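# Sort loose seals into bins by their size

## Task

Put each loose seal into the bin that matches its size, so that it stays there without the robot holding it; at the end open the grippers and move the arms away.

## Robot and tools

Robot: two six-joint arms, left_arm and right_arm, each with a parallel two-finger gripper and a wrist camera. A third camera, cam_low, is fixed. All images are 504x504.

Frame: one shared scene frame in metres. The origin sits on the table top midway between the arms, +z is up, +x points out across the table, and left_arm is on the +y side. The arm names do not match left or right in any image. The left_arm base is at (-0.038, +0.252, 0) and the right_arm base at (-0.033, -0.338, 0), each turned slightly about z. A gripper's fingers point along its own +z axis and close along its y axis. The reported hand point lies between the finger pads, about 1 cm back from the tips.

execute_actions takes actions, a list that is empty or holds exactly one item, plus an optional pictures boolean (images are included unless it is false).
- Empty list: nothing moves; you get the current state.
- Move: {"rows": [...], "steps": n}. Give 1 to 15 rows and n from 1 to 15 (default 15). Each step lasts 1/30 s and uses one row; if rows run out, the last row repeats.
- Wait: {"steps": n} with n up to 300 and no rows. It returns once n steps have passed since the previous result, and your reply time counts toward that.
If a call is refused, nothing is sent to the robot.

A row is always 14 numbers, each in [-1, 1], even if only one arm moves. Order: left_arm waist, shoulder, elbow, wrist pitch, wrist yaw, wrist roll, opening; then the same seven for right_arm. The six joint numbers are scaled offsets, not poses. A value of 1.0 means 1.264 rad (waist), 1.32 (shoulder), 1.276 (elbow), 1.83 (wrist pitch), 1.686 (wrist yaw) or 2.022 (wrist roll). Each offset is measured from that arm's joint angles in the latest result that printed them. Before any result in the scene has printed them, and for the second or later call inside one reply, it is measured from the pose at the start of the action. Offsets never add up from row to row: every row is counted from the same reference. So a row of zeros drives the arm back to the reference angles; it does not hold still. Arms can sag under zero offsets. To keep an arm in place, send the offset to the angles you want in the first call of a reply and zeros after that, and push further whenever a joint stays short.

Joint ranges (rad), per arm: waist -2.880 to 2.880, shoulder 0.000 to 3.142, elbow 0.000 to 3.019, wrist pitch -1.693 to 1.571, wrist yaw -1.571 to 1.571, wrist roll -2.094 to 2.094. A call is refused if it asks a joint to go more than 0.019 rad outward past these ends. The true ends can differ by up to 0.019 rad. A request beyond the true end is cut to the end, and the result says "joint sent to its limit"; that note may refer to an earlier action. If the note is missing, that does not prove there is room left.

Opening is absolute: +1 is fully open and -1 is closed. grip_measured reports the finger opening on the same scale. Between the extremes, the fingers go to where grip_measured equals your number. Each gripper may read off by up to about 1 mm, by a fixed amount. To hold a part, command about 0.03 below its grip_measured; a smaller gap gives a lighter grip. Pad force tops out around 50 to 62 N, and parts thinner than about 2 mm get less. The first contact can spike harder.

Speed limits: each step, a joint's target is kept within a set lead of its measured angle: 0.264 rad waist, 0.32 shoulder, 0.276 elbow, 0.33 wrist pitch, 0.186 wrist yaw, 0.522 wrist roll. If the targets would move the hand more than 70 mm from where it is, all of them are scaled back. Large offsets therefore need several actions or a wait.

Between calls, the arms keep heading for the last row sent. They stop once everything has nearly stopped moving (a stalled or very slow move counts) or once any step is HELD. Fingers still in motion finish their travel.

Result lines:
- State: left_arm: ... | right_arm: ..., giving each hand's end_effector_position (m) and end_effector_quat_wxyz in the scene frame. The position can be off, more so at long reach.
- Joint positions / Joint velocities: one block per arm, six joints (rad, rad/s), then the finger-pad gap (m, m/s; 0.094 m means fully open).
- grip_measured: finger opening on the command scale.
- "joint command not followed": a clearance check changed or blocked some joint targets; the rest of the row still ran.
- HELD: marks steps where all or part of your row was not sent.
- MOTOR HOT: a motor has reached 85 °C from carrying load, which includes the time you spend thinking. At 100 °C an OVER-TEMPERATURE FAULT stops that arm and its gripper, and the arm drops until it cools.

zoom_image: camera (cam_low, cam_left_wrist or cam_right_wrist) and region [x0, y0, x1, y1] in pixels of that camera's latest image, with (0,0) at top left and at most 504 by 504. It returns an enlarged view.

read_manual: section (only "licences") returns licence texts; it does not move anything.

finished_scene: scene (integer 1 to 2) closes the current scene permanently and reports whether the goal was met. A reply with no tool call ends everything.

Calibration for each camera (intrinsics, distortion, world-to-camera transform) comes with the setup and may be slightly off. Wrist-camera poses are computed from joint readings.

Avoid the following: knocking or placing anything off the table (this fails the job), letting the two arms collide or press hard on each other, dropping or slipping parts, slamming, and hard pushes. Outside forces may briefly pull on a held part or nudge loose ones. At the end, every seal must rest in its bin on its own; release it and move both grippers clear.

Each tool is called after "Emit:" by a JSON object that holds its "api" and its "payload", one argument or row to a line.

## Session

Emit:
{"api": "execute_actions", "payload": {
  "actions": []
}}

Scene clock: 0.00 s of 6900.00 s.
left_arm: end_effector_position=(+0.4748, +0.4520, +0.2583) grip_measured=+1.000 end_effector_quat_wxyz=(-0.022, -0.350, +0.935, +0.052) | right_arm: end_effector_position=(+0.3039, -0.6638, +0.1941) grip_measured=+1.000 end_effector_quat_wxyz=(+0.158, +0.282, +0.945, +0.051)
Joint positions: left_arm=[ 0.387  1.818  1.875 -1.674 -0.103 -0.377  0.094] | right_arm=[-1.033  1.448  1.221 -1.127 -0.256 -0.252  0.094]
Joint velocities: left_arm=[ 0.015 -0.015 -0.017  0.002 -0.066  0.007  0.   ] | right_arm=[-0.005 -0.005 -0.002 -0.007 -0.022 -0.022  0.   ]
camera_calibration (this result's frames):
cam_left_wrist: T_world_to_cam=[[0.664825, -0.741334, -0.0918208, 0.038895], [-0.559594, -0.575685, 0.596189, 0.372032], [-0.494835, -0.344979, -0.797576, 0.72191], [0, 0, 0, 1]] pos_world=[0.539555, 0.492051, 0.357549]
cam_right_wrist: T_world_to_cam=[[-0.514706, -0.837256, -0.184606, -0.363445], [-0.836996, 0.444033, 0.3198, 0.494262], [-0.185783, 0.319118, -0.929327, 0.574879], [0, 0, 0, 1]] pos_world=[0.333431, -0.707219, 0.309092]

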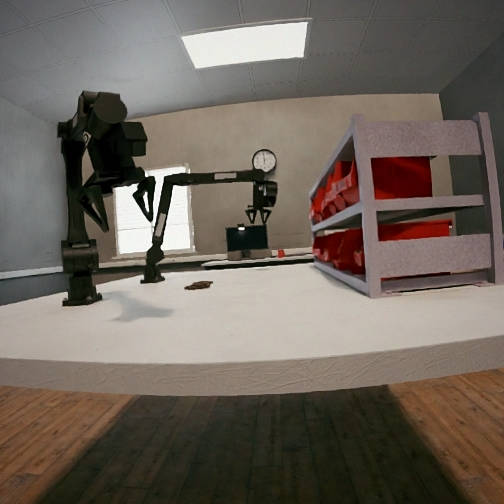

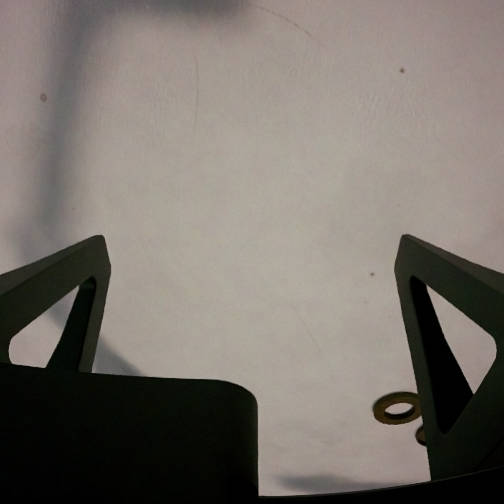

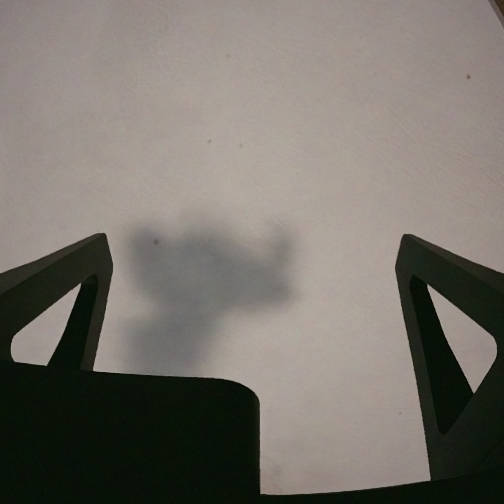

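Emit:
{"api": "execute_actions", "payload": {
  "actions": [
    {"rows":[[-0.03,-0.06,-0.07,0.03,0,0,1,0.02,-0.03,-0.06,0.07,0.01,0,1],[-0.06,-0.12,-0.14,0.06,0.01,0.02,1,0.05,-0.06,-0.12,0.14,0.02,0.01,1],[-0.1,-0.19,-0.21,0.09,0.02,0.04,1,0.09,-0.09,-0.18,0.21,0.04,0.02,1],[-0.15,-0.26,-0.28,0.12,0.03,0.06,1,0.14,-0.12,-0.24,0.28,0.06,0.04,1],[-0.21,-0.33,-0.36,0.15,0.04,0.08,1,0.2,-0.15,-0.3,0.36,0.08,0.06,1],[-0.28,-0.4,-0.44,0.18,0.05,0.1,1,0.28,-0.18,-0.37,0.44,0.1,0.08,1],[-0.35,-0.47,-0.52,0.21,0.061,0.12,1,0.36,-0.21,-0.44,0.52,0.12,0.1,1],[-0.42,-0.54,-0.6,0.24,0.061,0.14,1,0.44,-0.24,-0.5,0.6,0.14,0.125,1],[-0.49,-0.61,-0.67,0.27,0.061,0.16,1,0.52,-0.27,-0.56,0.68,0.152,0.125,1],[-0.56,-0.67,-0.74,0.3,0.061,0.186,1,0.6,-0.29,-0.62,0.76,0.152,0.125,1],[-0.62,-0.73,-0.8,0.33,0.061,0.186,1,0.68,-0.31,-0.67,0.83,0.152,0.125,1],[-0.68,-0.78,-0.85,0.36,0.061,0.186,1,0.75,-0.33,-0.71,0.89,0.152,0.125,1],[-0.73,-0.82,-0.89,0.38,0.061,0.186,1,0.81,-0.345,-0.74,0.94,0.152,0.125,1],[-0.77,-0.85,-0.92,0.395,0.061,0.186,1,0.86,-0.355,-0.77,0.98,0.152,0.125,1],[-0.797,-0.87,-0.95,0.407,0.061,0.186,1,0.896,-0.364,-0.787,1,0.152,0.125,1]],"steps":15}
  ],
  "pictures": false
}}

Emit:
{"api": "execute_actions", "payload": {
  "actions": [
    {"steps":50}
  ]
}}

Scene clock: 21.03 s of 6900.00 s.
left_arm: end_effector_position=(+0.3635, +0.1999, +0.2660) grip_measured=+1.000 end_effector_quat_wxyz=(+0.210, -0.016, +0.977, -0.028) | right_arm: end_effector_position=(+0.3319, -0.4106, +0.0900) grip_measured=+1.000 end_effector_quat_wxyz=(+0.409, +0.056, +0.909, -0.053)
Joint positions: left_arm=[-0.083  1.13   1.098 -1.112 -0.007 -0.161  0.094] | right_arm=[-0.37   1.043  0.365 -0.044 -0.007 -0.073  0.094]
Joint velocities: left_arm=[-1.695 -1.919 -1.575  1.263 -0.037  0.432  0.   ] | right_arm=[ 2.115 -0.825 -1.77   2.376  0.051  0.315  0.   ]
Steps of this call (steps 1 to 90: nothing new was sent; then 17.53 s passed at rest; steps 91 to 105: all 15 steps of this action). Readings (joint positions):
91: left_arm=[0.386 1.810 1.860 -1.659 -0.104 -0.377] | right_arm=[-1.032 1.444 1.209 -1.101 -0.249 -0.252]
92: left_arm=[0.382 1.785 1.814 -1.625 -0.099 -0.373] | right_arm=[-1.028 1.430 1.176 -1.032 -0.235 -0.249]
94: left_arm=[0.362 1.709 1.688 -1.565 -0.082 -0.358] | right_arm=[-0.996 1.378 1.055 -0.829 -0.176 -0.232]
98: left_arm=[0.258 1.534 1.479 -1.453 -0.039 -0.307] | right_arm=[-0.817 1.265 0.810 -0.536 -0.076 -0.168]
105: the state above

Scene clock: 22.70 s of 6900.00 s.
left_arm: end_effector_position=(+0.1851, +0.0692, +0.2075) grip_measured=+1.000 end_effector_quat_wxyz=(+0.279, +0.312, +0.902, -0.103) | right_arm: end_effector_position=(+0.3356, -0.2292, +0.1983) grip_measured=+1.000 end_effector_quat_wxyz=(+0.673, -0.109, +0.726, +0.095)
Joint positions: left_arm=[-0.636  0.67   0.647 -0.945  0.002 -0.017  0.094] | right_arm=[ 0.115  0.966  0.205  0.683 -0.002 -0.009  0.094]
Joint velocities: left_arm=[-0.015 -0.005  0.007 -0.012  0.007  0.037  0.   ] | right_arm=[-0.015  0.015  0.012  0.007  0.022 -0.022  0.   ]
Steps of this call (steps 1 to 30: the robot went on to your last target; steps 31 to 50: nothing new was sent). Readings (joint positions):
1: left_arm=[-0.142 1.063 1.042 -1.074 -0.005 -0.146] | right_arm=[-0.293 1.017 0.306 0.043 -0.004 -0.062]
2: left_arm=[-0.201 0.994 0.987 -1.044 -0.003 -0.132] | right_arm=[-0.209 0.997 0.257 0.129 -0.002 -0.053]
4: left_arm=[-0.320 0.855 0.876 -1.003 -0.001 -0.109] | right_arm=[-0.045 0.979 0.206 0.289 -0.003 -0.041]
8: left_arm=[-0.576 0.650 0.693 -0.962 0.003 -0.060] | right_arm=[0.114 0.974 0.204 0.619 -0.004 -0.025]
50: the state above
All arms were judged still, so your last target was given up. Only a new action makes them travel on or press farther. Fingers that are still opening or closing keep moving.
camera_calibration (this result's frames):
cam_left_wrist: T_world_to_cam=[[-0.619414, -0.784161, 0.0376539, 0.156839], [-0.783352, 0.620518, 0.0362959, 0.0946556], [-0.0518267, -0.00701409, -0.998631, 0.342369], [0, 0, 0, 1]] pos_world=[0.189041, 0.0666533, 0.332559]
cam_right_wrist: T_world_to_cam=[[0.286437, -0.958017, 0.0125032, -0.318128], [-0.604957, -0.190965, -0.77302, 0.319882], [0.742954, 0.213858, -0.634258, 0.0516704], [0, 0, 0, 1]] pos_world=[0.24625, -0.254737, 0.284025]

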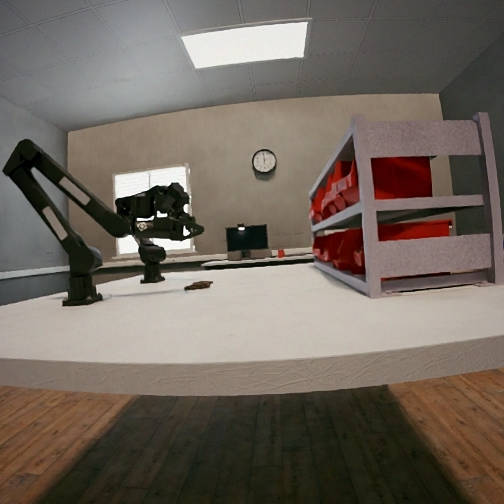

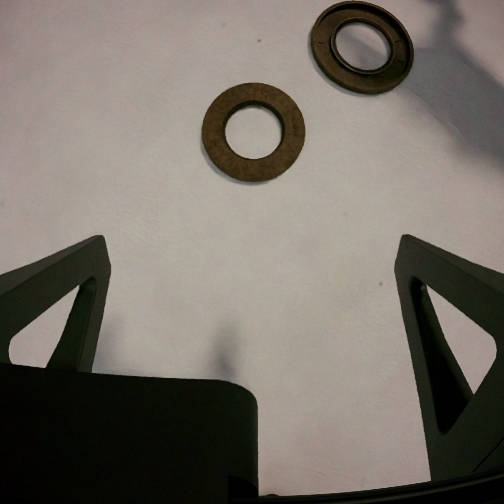

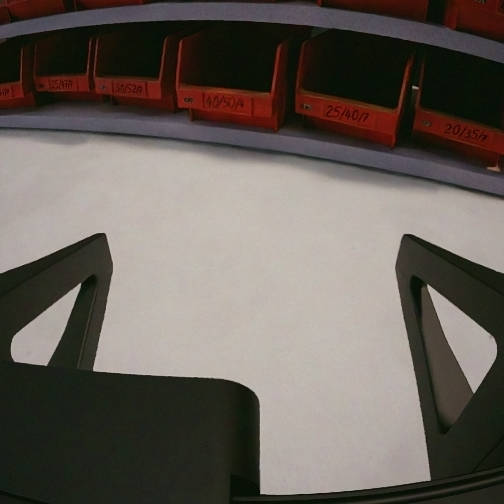

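Emit:
{"api": "execute_actions", "payload": {
  "actions": [
    {"rows":[[0,0,0,0,0,0,1,0,0,0,0.04,0,0,1],[0,0,0,0,0,0,1,0,0,0,0.08,0,0,1],[0,0,0,0,0,0,1,0,0,0,0.12,0,0,1],[0,0,0,0,0,0,1,0,0,0,0.15,0,0,1]],"steps":15}
  ]
}}

Emit:
{"api": "zoom_image", "payload": {
  "camera": "cam_right_wrist",
  "region": [0, 30, 200, 160]
}}

Scene clock: 35.30 s of 6900.00 s.
left_arm: end_effector_position=(+0.1851, +0.0692, +0.2075) grip_measured=+1.000 end_effector_quat_wxyz=(+0.279, +0.312, +0.902, -0.103) | right_arm: end_effector_position=(+0.3317, -0.2304, +0.2589) grip_measured=+1.000 end_effector_quat_wxyz=(+0.759, -0.096, +0.636, +0.107)
Joint positions: left_arm=[-0.636  0.67   0.647 -0.945  0.002 -0.017  0.094] | right_arm=[ 0.115  0.965  0.201  0.938 -0.002 -0.009  0.094]
Joint velocities: left_arm=[-0.024  0.005 -0.017 -0.007 -0.051 -0.051  0.   ] | right_arm=[-0.005 -0.015 -0.007 -0.022 -0.066 -0.007  0.   ]
Steps of this call (steps 1 to 90: nothing new was sent; then 9.10 s passed at rest; steps 91 to 105: all 15 steps of this action). Readings (joint positions):
91: left_arm=[-0.636 0.670 0.647 -0.945 0.002 -0.017] | right_arm=[0.115 0.966 0.205 0.693 -0.002 -0.009]
92: left_arm=[-0.636 0.670 0.647 -0.945 0.002 -0.017] | right_arm=[0.115 0.966 0.203 0.721 -0.002 -0.009]
94: left_arm=[-0.636 0.670 0.647 -0.945 0.002 -0.017] | right_arm=[0.115 0.966 0.201 0.823 -0.002 -0.009]
98: left_arm=[-0.636 0.670 0.647 -0.945 0.002 -0.017] | right_arm=[0.115 0.965 0.201 0.931 -0.002 -0.009]
105: the state above
camera_calibration (this result's frames):
cam_left_wrist: T_world_to_cam=[[-0.619414, -0.784161, 0.0376539, 0.156839], [-0.783352, 0.620518, 0.0362959, 0.0946556], [-0.0518267, -0.00701409, -0.998631, 0.342369], [0, 0, 0, 1]] pos_world=[0.189041, 0.0666533, 0.332559]
cam_right_wrist: T_world_to_cam=[[0.283353, -0.958929, 0.012911, -0.318165], [-0.401096, -0.130727, -0.90666, 0.344974], [0.87111, 0.251726, -0.421665, 0.00446966], [0, 0, 0, 1]] pos_world=[0.224627, -0.261126, 0.318767]

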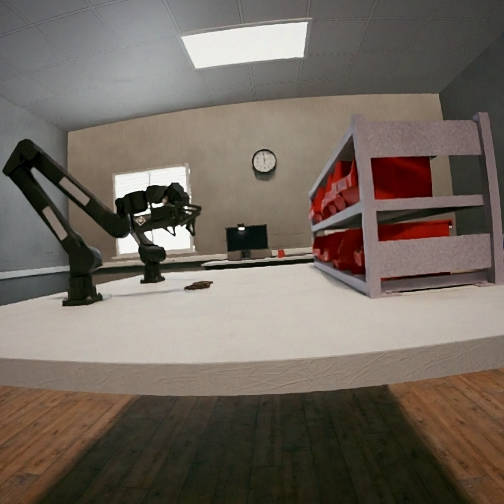

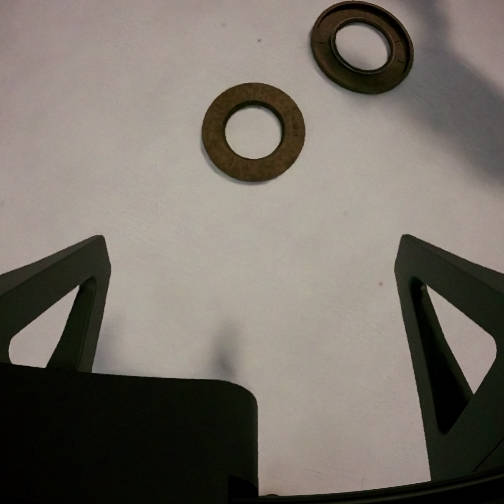

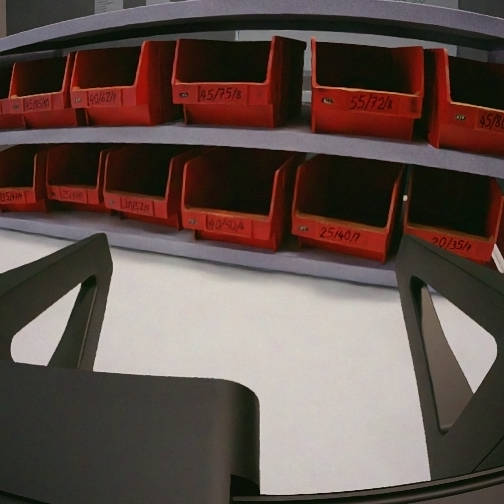

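Region (0, 30, 200, 160) of cam_right_wrist's 504x504 image, scaled by 2.520, with more detail than that image has; it fills the top 328 rows of this view, and the rest is white.

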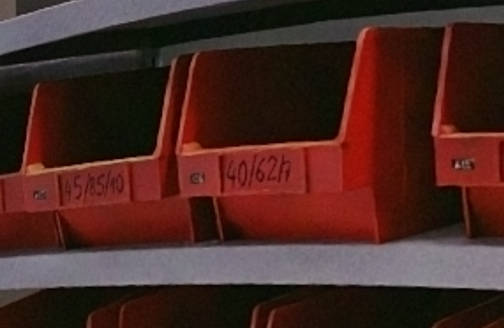

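Emit:
{"api": "execute_actions", "payload": {
  "actions": [
    {"rows":[[0,0.02,0.02,0,0,-0.05,1,-0.04,0,0,-0.01,0,0.05,0.8],[0,0.05,0.04,0,0,-0.1,1,-0.08,0,0,-0.02,0,0.1,0.6],[0,0.09,0.06,-0.01,0,-0.15,1,-0.13,0,0,-0.04,0,0.16,0.4],[0,0.14,0.08,-0.01,0,-0.2,1,-0.18,0,0,-0.06,0,0.22,0.2],[0,0.19,0.1,-0.02,0,-0.25,1,-0.23,0,0,-0.08,0,0.28,0],[0,0.24,0.12,-0.02,0,-0.3,1,-0.28,0,0,-0.1,0,0.34,-0.2],[0,0.29,0.14,-0.03,0,-0.35,1,-0.32,0,0,-0.1,0,0.4,-0.2],[0,0.34,0.16,-0.03,0,-0.4,1,-0.36,0,0,-0.1,0,0.46,-0.2],[0,0.39,0.18,-0.04,0,-0.45,1,-0.39,0,0,-0.1,0,0.52,-0.2],[0,0.44,0.2,-0.045,0,-0.5,1,-0.42,0,0,-0.1,0,0.58,-0.2],[0,0.485,0.21,-0.045,0,-0.55,1,-0.44,0,0,-0.1,0,0.64,-0.2],[0,0.525,0.22,-0.045,0,-0.606,1,-0.44,0,0,-0.1,0,0.7,-0.2],[0,0.56,0.23,-0.045,0,-0.606,1,-0.44,0,0,-0.1,0,0.75,-0.2],[0,0.585,0.24,-0.045,0,-0.606,1,-0.44,0,0,-0.1,0,0.785,-0.2],[0,0.6,0.24,-0.045,0,-0.606,1,-0.44,0,0,-0.1,0,0.785,-0.2]],"steps":15}
  ],
  "pictures": false
}}

Emit:
{"api": "execute_actions", "payload": {
  "actions": [
    {"steps":35}
  ]
}}

Scene clock: 59.90 s of 6900.00 s.
left_arm: end_effector_position=(+0.2594, +0.0087, +0.0856) grip_measured=+1.000 end_effector_quat_wxyz=(+0.020, -0.169, +0.985, -0.024) | right_arm: end_effector_position=(+0.3364, -0.4429, +0.2167) grip_measured=-0.198 end_effector_quat_wxyz=(+0.635, +0.473, +0.525, +0.313)
Joint positions: left_arm=[-0.636  1.426  0.923 -1.005  0.002 -1.022  0.094] | right_arm=[-0.448  0.965  0.201  0.765 -0.     1.19   0.038]
Joint velocities: left_arm=[ 0.005  1.245  0.081 -0.007  0.022 -1.311  0.   ] | right_arm=[ 0.005 -0.015  0.002 -0.022  0.037  2.557 -0.   ]
Steps of this call (steps 1 to 15: the robot went on to your last target; steps 16 to 90: nothing new was sent; then 21.10 s passed at rest; steps 91 to 105: all 15 steps of this action). Readings (joint positions):
91: left_arm=[-0.636 0.672 0.647 -0.945 0.002 -0.031] | right_arm=[0.112 0.965 0.201 0.937 -0.003 0.005]
92: left_arm=[-0.636 0.679 0.648 -0.945 0.002 -0.062] | right_arm=[0.099 0.965 0.201 0.931 -0.005 0.037]
94: left_arm=[-0.636 0.726 0.664 -0.953 0.002 -0.164] | right_arm=[0.027 0.965 0.201 0.894 -0.007 0.149]
98: left_arm=[-0.636 0.973 0.771 -0.981 0.002 -0.463] | right_arm=[-0.236 0.965 0.201 0.784 -0.004 0.499]
105: the state above

Scene clock: 61.07 s of 6900.00 s.
left_arm: end_effector_position=(+0.2557, +0.0118, +0.0729) grip_measured=+1.000 end_effector_quat_wxyz=(+0.004, -0.268, +0.963, -0.007) | right_arm: end_effector_position=(+0.3364, -0.4429, +0.2166) grip_measured=-0.198 end_effector_quat_wxyz=(+0.565, +0.563, +0.427, +0.426)
Joint positions: left_arm=[-0.636  1.461  0.923 -1.017  0.002 -1.226  0.094] | right_arm=[-0.448  0.965  0.201  0.765 -0.     1.568  0.038]
Joint velocities: left_arm=[-0.005 -0.015  0.017 -0.012 -0.022 -0.037  0.   ] | right_arm=[-0.005 -0.015 -0.002 -0.007 -0.051 -0.051  0.   ]
Steps of this call (steps 1 to 35: the robot went on to your last target). Readings (joint positions):
1: left_arm=[-0.636 1.461 0.924 -1.006 0.002 -1.063] | right_arm=[-0.448 0.965 0.201 0.765 -0.000 1.266]
2: left_arm=[-0.636 1.486 0.923 -1.009 0.002 -1.096] | right_arm=[-0.448 0.965 0.201 0.765 -0.000 1.327]
4: left_arm=[-0.636 1.504 0.923 -1.016 0.002 -1.143] | right_arm=[-0.448 0.965 0.201 0.765 -0.000 1.414]
8: left_arm=[-0.636 1.479 0.923 -1.017 0.002 -1.192] | right_arm=[-0.448 0.965 0.201 0.765 -0.000 1.505]
35: the state above
camera_calibration (this result's frames):
cam_left_wrist: T_world_to_cam=[[0.530036, -0.8472, 0.036257, -0.132459], [-0.693415, -0.408419, 0.593607, 0.138963], [-0.488096, -0.339774, -0.803938, 0.312418], [0, 0, 0, 1]] pos_world=[0.319057, 0.0506879, 0.173477]
cam_right_wrist: T_world_to_cam=[[-0.000656022, -0.00695596, -0.999976, 0.213791], [-0.328584, 0.944453, -0.00635417, 0.537479], [0.944475, 0.328572, -0.0029052, -0.0453346], [0, 0, 0, 1]] pos_world=[0.219565, -0.491241, 0.21707]

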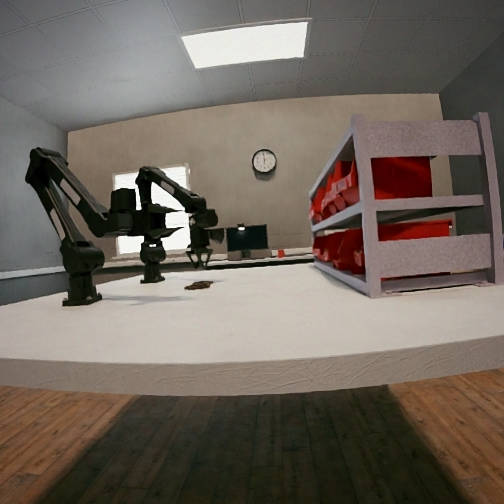

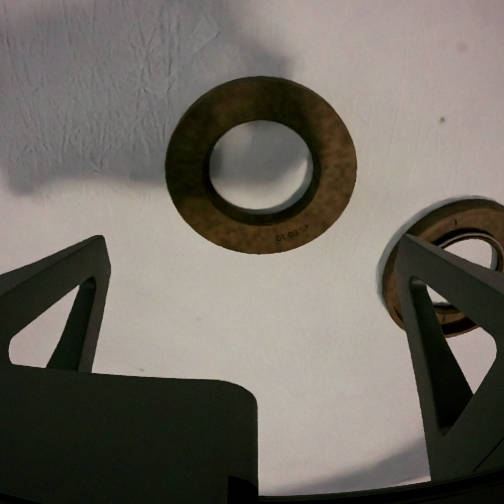

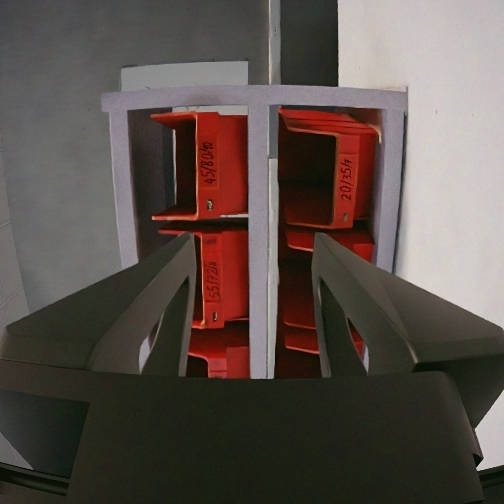

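Emit:
{"api": "execute_actions", "payload": {
  "actions": []
}}

Scene clock: 92.73 s of 6900.00 s.
left_arm: end_effector_position=(+0.2557, +0.0118, +0.0729) grip_measured=+1.000 end_effector_quat_wxyz=(+0.004, -0.268, +0.963, -0.007) | right_arm: end_effector_position=(+0.3364, -0.4429, +0.2166) grip_measured=-0.198 end_effector_quat_wxyz=(+0.565, +0.563, +0.427, +0.426)
Joint positions: left_arm=[-0.636  1.461  0.923 -1.017  0.002 -1.226  0.094] | right_arm=[-0.448  0.965  0.201  0.765 -0.     1.568  0.038]
Joint velocities: left_arm=[-0.005 -0.015  0.007  0.002 -0.007 -0.051  0.   ] | right_arm=[ 0.005 -0.015 -0.017 -0.017  0.022 -0.11  -0.   ]
Steps of this call (steps 1 to 15: the robot went on to your last target; steps 16 to 90: nothing new was sent; then 28.67 s passed at rest). Readings (joint positions):
1: left_arm=[-0.636 1.461 0.923 -1.017 0.002 -1.226] | right_arm=[-0.448 0.965 0.201 0.765 -0.000 1.568]
2: left_arm=[-0.636 1.461 0.923 -1.017 0.002 -1.226] | right_arm=[-0.448 0.965 0.201 0.765 -0.000 1.568]
4: left_arm=[-0.636 1.461 0.923 -1.017 0.002 -1.226] | right_arm=[-0.448 0.965 0.201 0.765 -0.000 1.568]
8: left_arm=[-0.636 1.461 0.923 -1.017 0.002 -1.226] | right_arm=[-0.448 0.965 0.201 0.765 -0.000 1.568]
90: the state above
All arms were judged still, so your last target was given up. Only a new action makes them travel on or press farther. Fingers that are still opening or closing keep moving.
camera_calibration (this result's frames):
cam_left_wrist: T_world_to_cam=[[0.530036, -0.8472, 0.036257, -0.132459], [-0.693415, -0.408419, 0.593607, 0.138963], [-0.488096, -0.339774, -0.803938, 0.312418], [0, 0, 0, 1]] pos_world=[0.319057, 0.0506879, 0.173477]
cam_right_wrist: T_world_to_cam=[[-0.000656022, -0.00695596, -0.999976, 0.213791], [-0.328584, 0.944453, -0.00635417, 0.537479], [0.944475, 0.328572, -0.0029052, -0.0453346], [0, 0, 0, 1]] pos_world=[0.219565, -0.491241, 0.21707]

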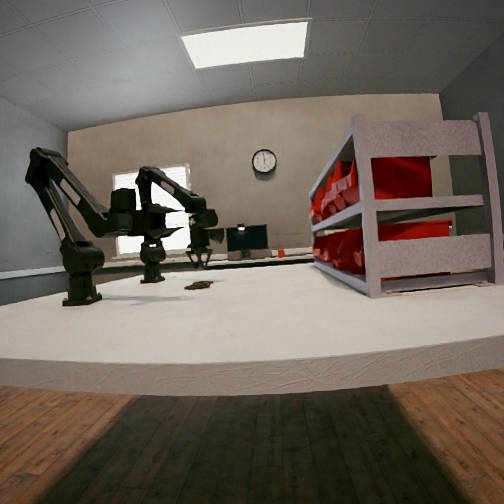

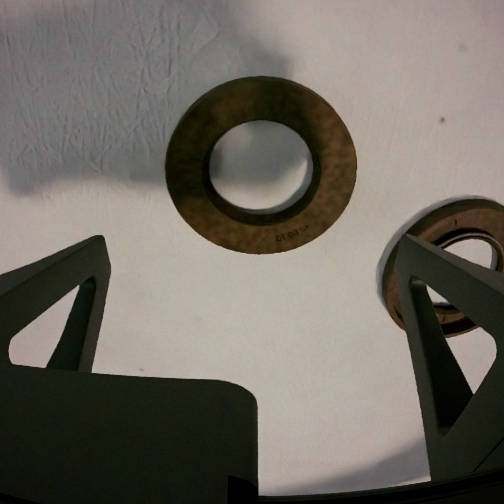

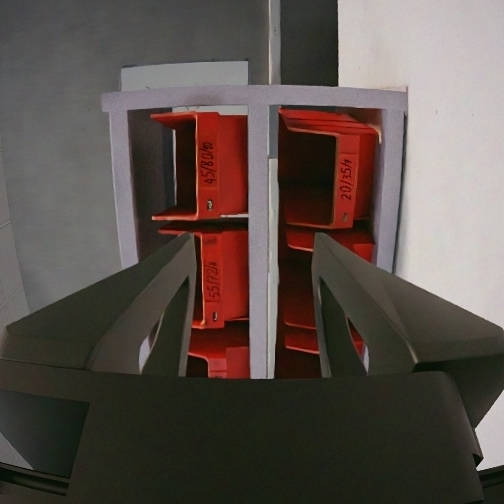

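Emit:
{"api": "execute_actions", "payload": {
  "actions": [
    {"rows":[[-0.002,0.01,-0.004,0.008,0,0,1,0,0,0.004,0,0,0,-0.2],[-0.004,0.02,-0.008,0.016,0,0,1,0,0,0.004,0,0,0,-0.2],[-0.006,0.03,-0.012,0.024,0,0,1,0,0,0.004,0,0,0,-0.2],[-0.008,0.04,-0.016,0.032,0,0,1,0,0,0.004,0,0,0,-0.2],[-0.01,0.05,-0.02,0.04,0,0,1,0,0,0.004,0,0,0,-0.2],[-0.012,0.06,-0.024,0.05,0,0,1,0,0,0.004,0,0,0,-0.2],[-0.013,0.068,-0.028,0.058,0,0,1,0,0,0.004,0,0,0,-0.2]]}
  ],
  "pictures": false
}}

Emit:
{"api": "execute_actions", "payload": {
  "actions": [
    {"steps":12}
  ]
}}

Scene clock: 116.40 s of 6900.00 s.
left_arm: end_effector_position=(+0.2522, +0.0146, +0.0264) grip_measured=+1.000 end_effector_quat_wxyz=(-0.008, -0.268, +0.963, +0.010) | right_arm: end_effector_position=(+0.3364, -0.4429, +0.2166) grip_measured=-0.198 end_effector_quat_wxyz=(+0.565, +0.563, +0.427, +0.426)
Joint positions: left_arm=[-0.636  1.553  0.88  -0.924  0.002 -1.226  0.094] | right_arm=[-0.448  0.965  0.201  0.765 -0.     1.568  0.038]
Joint velocities: left_arm=[-0.005 -0.005 -0.032  0.032 -0.125  0.007  0.   ] | right_arm=[-0.005 -0.005 -0.012 -0.007 -0.007 -0.051 -0.   ]
Steps of this call (steps 1 to 90: nothing new was sent; then 20.17 s passed at rest; steps 91 to 105: all 15 steps of this action). Readings (joint positions):
91: left_arm=[-0.636 1.461 0.922 -1.017 0.002 -1.226] | right_arm=[-0.448 0.965 0.201 0.765 -0.000 1.568]
92: left_arm=[-0.636 1.461 0.921 -1.013 0.002 -1.226] | right_arm=[-0.448 0.965 0.201 0.765 -0.000 1.568]
94: left_arm=[-0.636 1.469 0.916 -0.994 0.002 -1.226] | right_arm=[-0.448 0.965 0.201 0.765 -0.000 1.568]
98: left_arm=[-0.636 1.516 0.899 -0.938 0.002 -1.226] | right_arm=[-0.448 0.965 0.201 0.765 -0.000 1.568]
105: the state above

Scene clock: 116.80 s of 6900.00 s.
left_arm: end_effector_position=(+0.2525, +0.0143, +0.0264) grip_measured=+1.000 end_effector_quat_wxyz=(-0.008, -0.268, +0.963, +0.010) | right_arm: end_effector_position=(+0.3364, -0.4429, +0.2166) grip_measured=-0.198 end_effector_quat_wxyz=(+0.565, +0.563, +0.427, +0.426)
Joint positions: left_arm=[-0.636  1.553  0.88  -0.922  0.002 -1.226  0.094] | right_arm=[-0.448  0.965  0.201  0.765 -0.     1.568  0.038]
Joint velocities: left_arm=[-0.005  0.005  0.002  0.002  0.022 -0.037  0.   ] | right_arm=[-0.005  0.005 -0.002 -0.002 -0.051  0.022  0.   ]
Steps of this call (steps 1 to 12: the robot went on to your last target). Readings (joint positions):
1: left_arm=[-0.636 1.553 0.880 -0.922 0.002 -1.226] | right_arm=[-0.448 0.965 0.201 0.765 -0.000 1.568]
2: left_arm=[-0.636 1.553 0.880 -0.922 0.002 -1.226] | right_arm=[-0.448 0.965 0.201 0.765 -0.000 1.568]
4: left_arm=[-0.636 1.553 0.880 -0.922 0.002 -1.226] | right_arm=[-0.448 0.965 0.201 0.765 -0.000 1.568]
8: left_arm=[-0.636 1.553 0.880 -0.922 0.002 -1.226] | right_arm=[-0.448 0.965 0.201 0.765 -0.000 1.568]
12: the state above
camera_calibration (this result's frames):
cam_left_wrist: T_world_to_cam=[[0.530573, -0.847637, -0.00200714, -0.126025], [-0.674623, -0.423707, 0.604447, 0.16059], [-0.513202, -0.319349, -0.796642, 0.280242], [0, 0, 0, 1]] pos_world=[0.319024, 0.0507145, 0.125932]
cam_right_wrist: T_world_to_cam=[[-0.000656022, -0.00695596, -0.999976, 0.213791], [-0.328584, 0.944453, -0.00635417, 0.537479], [0.944475, 0.328572, -0.0029052, -0.0453346], [0, 0, 0, 1]] pos_world=[0.219565, -0.491241, 0.21707]

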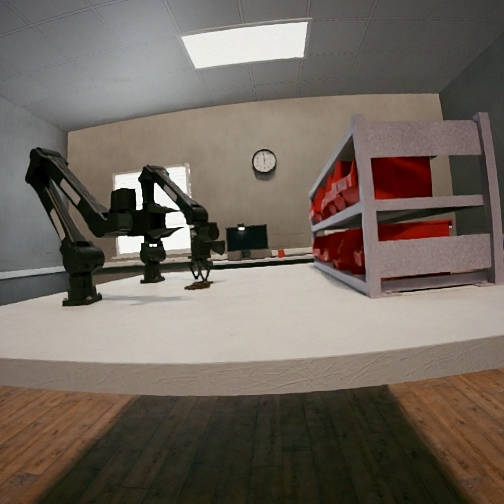

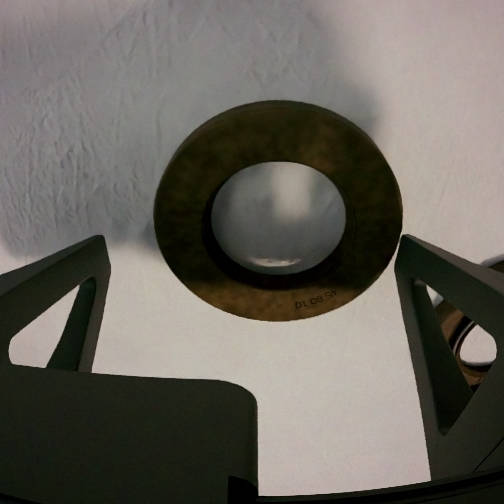

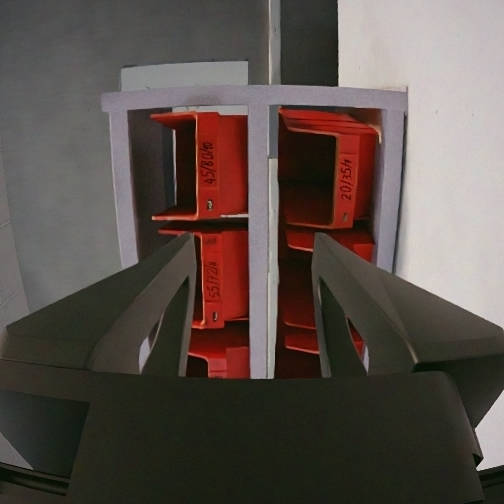

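Emit:
{"api": "execute_actions", "payload": {
  "actions": [
    {"rows":[[-0.006,0,0.01,0.008,0,0,1,0,0,0.004,0,0,0,-0.2],[-0.012,0,0.01,0.016,0,0,1,0,0,0.004,0,0,0,-0.2],[-0.02,0,0.01,0.024,0,0,1,0,0,0.004,0,0,0,-0.2]]}
  ]
}}

Scene clock: 123.40 s of 6900.00 s.
left_arm: end_effector_position=(+0.2562, +0.0061, +0.0263) grip_measured=+1.000 end_effector_quat_wxyz=(+0.002, -0.263, +0.965, -0.004) | right_arm: end_effector_position=(+0.3364, -0.4429, +0.2166) grip_measured=-0.198 end_effector_quat_wxyz=(+0.565, +0.563, +0.427, +0.426)
Joint positions: left_arm=[-0.647  1.553  0.88  -0.89   0.002 -1.226  0.094] | right_arm=[-0.448  0.965  0.201  0.765 -0.     1.568  0.038]
Joint velocities: left_arm=[-0.015 -0.015  0.002  0.002  0.007 -0.007  0.   ] | right_arm=[-0.005  0.015  0.012 -0.002 -0.037 -0.081 -0.001]
Steps of this call (steps 1 to 15: the robot went on to your last target; steps 16 to 90: nothing new was sent; then 3.10 s passed at rest; steps 91 to 105: all 15 steps of this action). Readings (joint positions):
91: left_arm=[-0.636 1.553 0.880 -0.922 0.002 -1.226] | right_arm=[-0.448 0.965 0.201 0.765 -0.000 1.568]
92: left_arm=[-0.636 1.553 0.880 -0.918 0.002 -1.226] | right_arm=[-0.448 0.965 0.201 0.765 -0.000 1.568]
94: left_arm=[-0.638 1.553 0.880 -0.902 0.002 -1.226] | right_arm=[-0.448 0.965 0.201 0.765 -0.000 1.568]
98: left_arm=[-0.645 1.553 0.880 -0.890 0.002 -1.226] | right_arm=[-0.448 0.965 0.201 0.765 -0.000 1.568]
105: the state above
camera_calibration (this result's frames):
cam_left_wrist: T_world_to_cam=[[0.521148, -0.852972, 0.02904, -0.133324], [-0.694249, -0.40389, 0.595727, 0.164739], [-0.49641, -0.330623, -0.802662, 0.275346], [0, 0, 0, 1]] pos_world=[0.320536, 0.0438505, 0.126742]
cam_right_wrist: T_world_to_cam=[[-0.000656022, -0.00695596, -0.999976, 0.213791], [-0.328584, 0.944453, -0.00635417, 0.537479], [0.944475, 0.328572, -0.0029052, -0.0453346], [0, 0, 0, 1]] pos_world=[0.219565, -0.491241, 0.21707]

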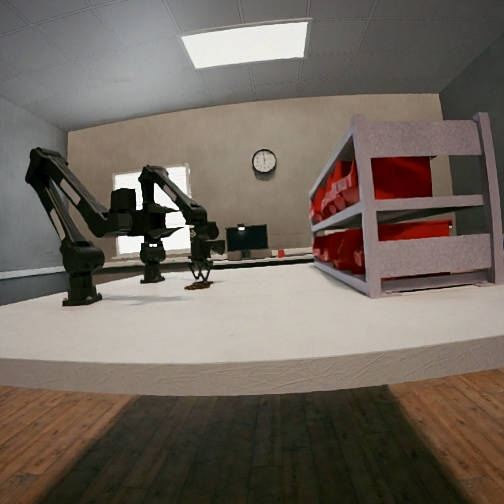

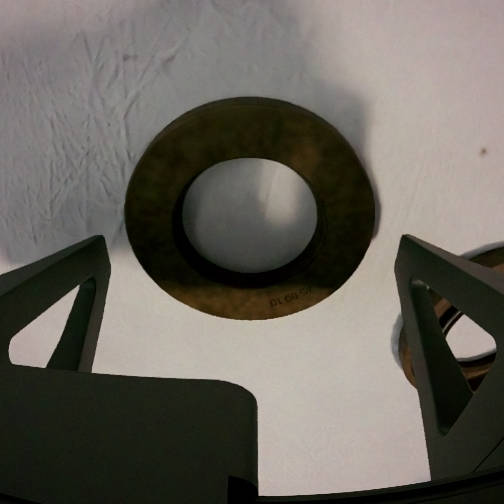

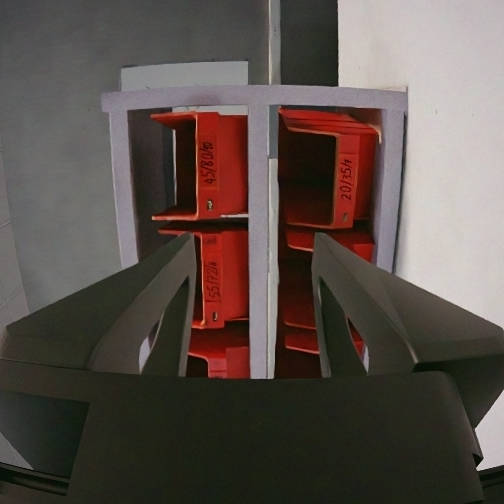

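Emit:
{"api": "execute_actions", "payload": {
  "actions": [
    {"rows":[[0,0.008,0.008,0.004,0,0,1,0,0,0.004,0,0,0,-0.2],[0,0.016,0.008,0.008,0,0,1,0,0,0.004,0,0,0,-0.2],[0,0.024,0.008,0.012,0,0,1,0,0,0.004,0,0,0,-0.2],[0,0.031,0.008,0.014,0,0,1,0,0,0.004,0,0,0,-0.2]]}
  ]
}}

Scene clock: 131.37 s of 6900.00 s.
left_arm: end_effector_position=(+0.2562, +0.0061, +0.0147) grip_measured=+1.000 end_effector_quat_wxyz=(-0.004, -0.263, +0.965, +0.003) | right_arm: end_effector_position=(+0.3364, -0.4429, +0.2166) grip_measured=-0.198 end_effector_quat_wxyz=(+0.565, +0.563, +0.427, +0.426)
Joint positions: left_arm=[-0.647  1.585  0.88  -0.875  0.002 -1.226  0.094] | right_arm=[-0.448  0.965  0.201  0.765 -0.     1.568  0.038]
Joint velocities: left_arm=[ 0.015 -0.015 -0.022  0.002 -0.066  0.037  0.   ] | right_arm=[-0.015  0.005 -0.012 -0.002 -0.066 -0.037  0.001]
Steps of this call (steps 1 to 15: the robot went on to your last target; steps 16 to 90: nothing new was sent; then 4.47 s passed at rest; steps 91 to 105: all 15 steps of this action). Readings (joint positions):
91: left_arm=[-0.647 1.553 0.880 -0.890 0.002 -1.226] | right_arm=[-0.448 0.965 0.201 0.765 -0.000 1.568]
92: left_arm=[-0.647 1.553 0.880 -0.889 0.002 -1.226] | right_arm=[-0.448 0.965 0.201 0.765 -0.000 1.568]
94: left_arm=[-0.647 1.559 0.880 -0.883 0.002 -1.226] | right_arm=[-0.448 0.965 0.201 0.765 -0.000 1.568]
98: left_arm=[-0.647 1.579 0.880 -0.876 0.002 -1.226] | right_arm=[-0.448 0.965 0.201 0.765 -0.000 1.568]
105: the state above
camera_calibration (this result's frames):
cam_left_wrist: T_world_to_cam=[[0.521428, -0.853205, 0.0124352, -0.13285], [-0.686179, -0.4106, 0.600472, 0.16956], [-0.50722, -0.321635, -0.799549, 0.268715], [0, 0, 0, 1]] pos_world=[0.321917, 0.0427017, 0.114687]
cam_right_wrist: T_world_to_cam=[[-0.000656022, -0.00695596, -0.999976, 0.213791], [-0.328584, 0.944453, -0.00635417, 0.537479], [0.944475, 0.328572, -0.0029052, -0.0453346], [0, 0, 0, 1]] pos_world=[0.219565, -0.491241, 0.21707]

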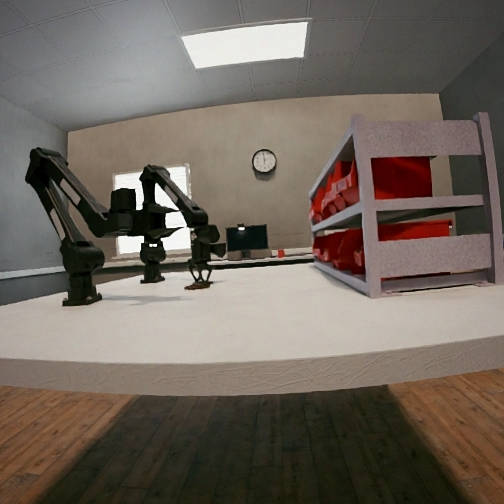

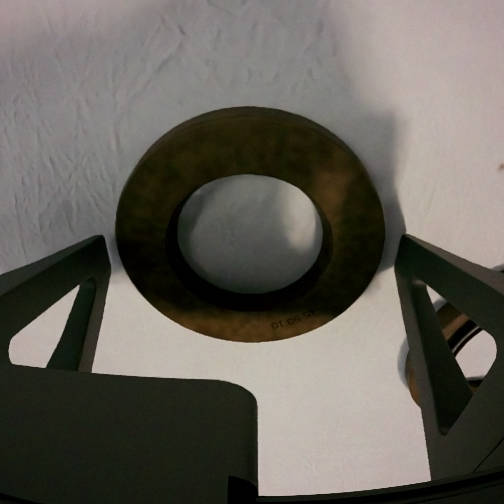

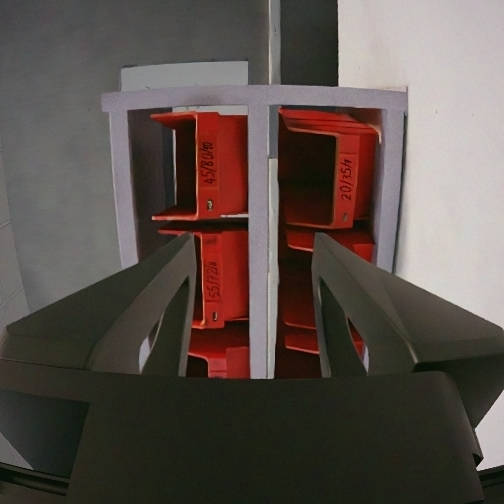

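Emit:
{"api": "execute_actions", "payload": {
  "actions": [
    {"rows":[[0.007,0,0.008,0,0,0,1,0,0,0.004,0,0,0,-0.2],[0.014,0,0.008,0,0,0,1,0,0,0.004,0,0,0,-0.2],[0.022,0,0.008,0,0,0,1,0,0,0.004,0,0,0,-0.2],[0.022,0,0.008,0,0,0,0.95,0,0,0.004,0,0,0,-0.2],[0.022,0,0.008,0,0,0,0.9,0,0,0.004,0,0,0,-0.2],[0.022,0,0.008,0,0,0,0.86,0,0,0.004,0,0,0,-0.2],[0.022,0,0.008,0,0,0,0.82,0,0,0.004,0,0,0,-0.2],[0.022,0,0.008,0,0,0,0.78,0,0,0.004,0,0,0,-0.2],[0.022,0,0.008,0,0,0,0.75,0,0,0.004,0,0,0,-0.2],[0.022,0,0.008,0,0,0,0.72,0,0,0.004,0,0,0,-0.2],[0.022,0,0.008,0,0,0,0.7,0,0,0.004,0,0,0,-0.2],[0.022,0,0.008,0,0,0,0.68,0,0,0.004,0,0,0,-0.2],[0.022,0,0.008,0,0,0,0.66,0,0,0.004,0,0,0,-0.2],[0.022,0,0.008,0,0,0,0.65,0,0,0.004,0,0,0,-0.2]]}
  ],
  "pictures": false
}}

Emit:
{"api": "execute_actions", "payload": {
  "actions": [
    {"steps":10}
  ]
}}

Scene clock: 146.70 s of 6900.00 s.
left_arm: end_effector_position=(+0.2595, +0.0101, +0.0147) grip_measured=+0.673 end_effector_quat_wxyz=(-0.004, -0.270, +0.963, +0.003) | right_arm: end_effector_position=(+0.3364, -0.4429, +0.2166) grip_measured=-0.198 end_effector_quat_wxyz=(+0.565, +0.563, +0.427, +0.426)
Joint positions: left_arm=[-0.633  1.585  0.88  -0.875  0.002 -1.226  0.079] | right_arm=[-0.448  0.965  0.201  0.765 -0.     1.568  0.038]
Joint velocities: left_arm=[ 0.005 -0.005 -0.012 -0.002 -0.051 -0.037 -0.   ] | right_arm=[-0.015 -0.015  0.002  0.002 -0.037 -0.037  0.   ]
Steps of this call (steps 1 to 15: the robot went on to your last target; steps 16 to 90: nothing new was sent; then 11.83 s passed at rest; steps 91 to 105: all 15 steps of this action). Readings (joint positions):
91: left_arm=[-0.647 1.585 0.880 -0.875 0.002 -1.226] | right_arm=[-0.448 0.965 0.201 0.765 -0.000 1.568]
92: left_arm=[-0.647 1.585 0.880 -0.875 0.002 -1.226] | right_arm=[-0.448 0.965 0.201 0.765 -0.000 1.568]
94: left_arm=[-0.644 1.585 0.880 -0.875 0.002 -1.226] | right_arm=[-0.448 0.965 0.201 0.765 -0.000 1.568]
98: left_arm=[-0.635 1.585 0.880 -0.875 0.002 -1.226] | right_arm=[-0.448 0.965 0.201 0.765 -0.000 1.568]
105: the state above

Scene clock: 147.03 s of 6900.00 s.
left_arm: end_effector_position=(+0.2595, +0.0101, +0.0147) grip_measured=+0.673 end_effector_quat_wxyz=(-0.004, -0.270, +0.963, +0.003) | right_arm: end_effector_position=(+0.3364, -0.4429, +0.2166) grip_measured=-0.198 end_effector_quat_wxyz=(+0.565, +0.563, +0.427, +0.426)
Joint positions: left_arm=[-0.633  1.585  0.88  -0.875  0.002 -1.226  0.079] | right_arm=[-0.448  0.965  0.201  0.765 -0.     1.568  0.038]
Joint velocities: left_arm=[-0.005 -0.005 -0.002 -0.002 -0.081  0.022 -0.001] | right_arm=[-0.015 -0.015 -0.012 -0.022 -0.007 -0.037 -0.002]
Steps of this call (steps 1 to 10: the robot went on to your last target). Readings (joint positions):
1: left_arm=[-0.633 1.585 0.880 -0.875 0.002 -1.226] | right_arm=[-0.448 0.965 0.201 0.765 -0.000 1.568]
2: left_arm=[-0.633 1.585 0.880 -0.875 0.002 -1.226] | right_arm=[-0.448 0.965 0.201 0.765 -0.000 1.568]
4: left_arm=[-0.633 1.585 0.880 -0.875 0.002 -1.226] | right_arm=[-0.448 0.965 0.201 0.765 -0.000 1.568]
8: left_arm=[-0.633 1.585 0.880 -0.875 0.002 -1.226] | right_arm=[-0.448 0.965 0.201 0.765 -0.000 1.568]
10: the state above
camera_calibration (this result's frames):
cam_left_wrist: T_world_to_cam=[[0.533095, -0.845964, 0.0124352, -0.134227], [-0.680475, -0.419984, 0.600472, 0.172141], [-0.502755, -0.328571, -0.799549, 0.270633], [0, 0, 0, 1]] pos_world=[0.324756, 0.047667, 0.114687]
cam_right_wrist: T_world_to_cam=[[-0.000656022, -0.00695596, -0.999976, 0.213791], [-0.328584, 0.944453, -0.00635417, 0.537479], [0.944475, 0.328572, -0.0029052, -0.0453346], [0, 0, 0, 1]] pos_world=[0.219565, -0.491241, 0.21707]

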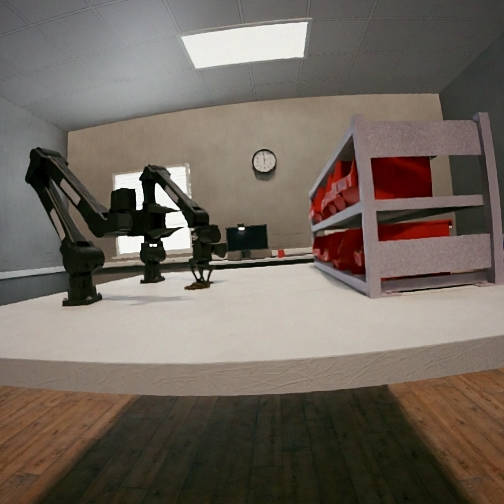

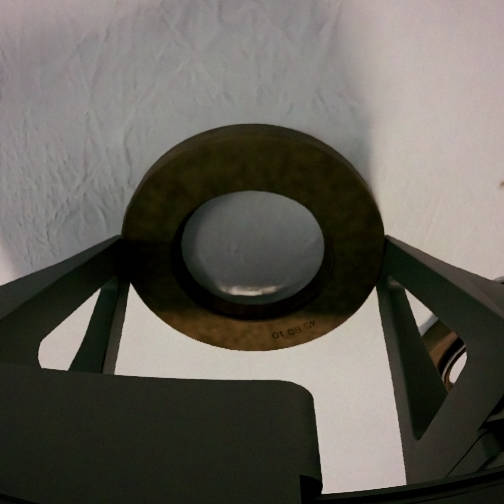

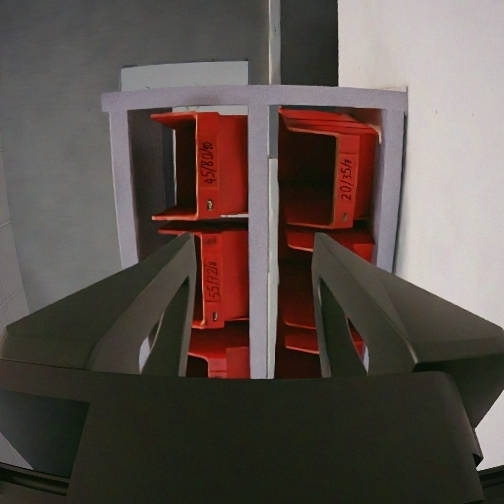

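Emit:
{"api": "execute_actions", "payload": {
  "actions": [
    {"rows":[[0,-0.005,0.02,-0.01,0,0,0.64,0.03,0,0.004,0,0,0,-0.2],[0,-0.01,0.04,-0.02,0,0,0.64,0.06,0,0.004,0,0,0,-0.2],[0,-0.015,0.06,-0.035,0,0,0.64,0.09,0,0.004,0,0,0,-0.2],[0,-0.02,0.08,-0.05,0,0,0.64,0.12,0,0.004,0,0,0,-0.2],[0,-0.025,0.1,-0.065,0,0,0.64,0.15,0,0.004,0,0,0,-0.2],[0,-0.03,0.125,-0.08,0,0,0.64,0.18,0,0.004,0,0,0,-0.2],[0,-0.03,0.15,-0.095,0,0,0.64,0.21,0,0.004,0,0,0,-0.2],[0,-0.03,0.175,-0.11,0,0,0.64,0.24,0,0.004,0,0,0,-0.2],[0,-0.03,0.2,-0.13,0,0,0.64,0.27,0,0.004,0,0,0,-0.2],[0,-0.03,0.225,-0.15,0,0,0.64,0.3,0,0.004,0,0,0,-0.2],[0,-0.03,0.25,-0.165,0,0,0.64,0.33,0,0.004,0,0,0,-0.2],[0,-0.03,0.27,-0.18,0,0,0.64,0.35,0,0.004,0,0,0,-0.2]]}
  ],
  "pictures": false
}}

Emit:
{"api": "execute_actions", "payload": {
  "actions": [
    {"steps":10}
  ],
  "pictures": false
}}

Scene clock: 166.60 s of 6900.00 s.
left_arm: end_effector_position=(+0.3131, -0.0332, +0.1354) grip_measured=+0.673 end_effector_quat_wxyz=(+0.013, -0.270, +0.963, -0.020) | right_arm: end_effector_position=(+0.3457, -0.2745, +0.2166) grip_measured=-0.198 end_effector_quat_wxyz=(+0.457, +0.455, +0.541, +0.540)
Joint positions: left_arm=[-0.633  1.548  1.202 -1.176  0.002 -1.226  0.079] | right_arm=[-0.006  0.965  0.201  0.765 -0.002  1.568  0.038]
Joint velocities: left_arm=[-0.005 -0.249  0.344 -0.129 -0.037 -0.051  0.001] | right_arm=[ 0.142 -0.005 -0.007 -0.002  0.022 -0.007 -0.   ]
Steps of this call (steps 1 to 15: the robot went on to your last target; steps 16 to 90: nothing new was sent; then 16.07 s passed at rest; steps 91 to 105: all 15 steps of this action). Readings (joint positions):
91: left_arm=[-0.633 1.585 0.880 -0.877 0.002 -1.226] | right_arm=[-0.446 0.965 0.201 0.765 -0.000 1.568]
92: left_arm=[-0.633 1.585 0.881 -0.883 0.002 -1.226] | right_arm=[-0.437 0.965 0.201 0.765 0.001 1.568]
94: left_arm=[-0.633 1.585 0.896 -0.918 0.002 -1.226] | right_arm=[-0.389 0.965 0.201 0.765 0.002 1.568]
98: left_arm=[-0.633 1.576 0.984 -1.021 0.002 -1.226] | right_arm=[-0.224 0.965 0.201 0.765 0.001 1.568]
105: the state above

Scene clock: 166.93 s of 6900.00 s.
left_arm: end_effector_position=(+0.3123, -0.0325, +0.1459) grip_measured=+0.673 end_effector_quat_wxyz=(+0.016, -0.270, +0.963, -0.023) | right_arm: end_effector_position=(+0.3456, -0.2739, +0.2166) grip_measured=-0.198 end_effector_quat_wxyz=(+0.457, +0.455, +0.541, +0.540)
Joint positions: left_arm=[-0.633  1.532  1.212 -1.194  0.002 -1.226  0.079] | right_arm=[-0.004  0.965  0.201  0.765 -0.002  1.568  0.038]
Joint velocities: left_arm=[-0.005 -0.015  0.002 -0.022  0.037  0.007  0.   ] | right_arm=[-0.005 -0.005  0.007 -0.012 -0.022  0.022  0.001]
Steps of this call (steps 1 to 10: the robot went on to your last target). Readings (joint positions):
1: left_arm=[-0.633 1.541 1.210 -1.179 0.002 -1.226] | right_arm=[-0.004 0.965 0.201 0.765 -0.002 1.568]
2: left_arm=[-0.633 1.534 1.212 -1.182 0.002 -1.226] | right_arm=[-0.004 0.965 0.201 0.765 -0.002 1.568]
4: left_arm=[-0.633 1.530 1.212 -1.191 0.002 -1.226] | right_arm=[-0.004 0.965 0.201 0.765 -0.002 1.568]
8: left_arm=[-0.633 1.532 1.212 -1.194 0.002 -1.226] | right_arm=[-0.004 0.965 0.201 0.765 -0.002 1.568]
10: the state above


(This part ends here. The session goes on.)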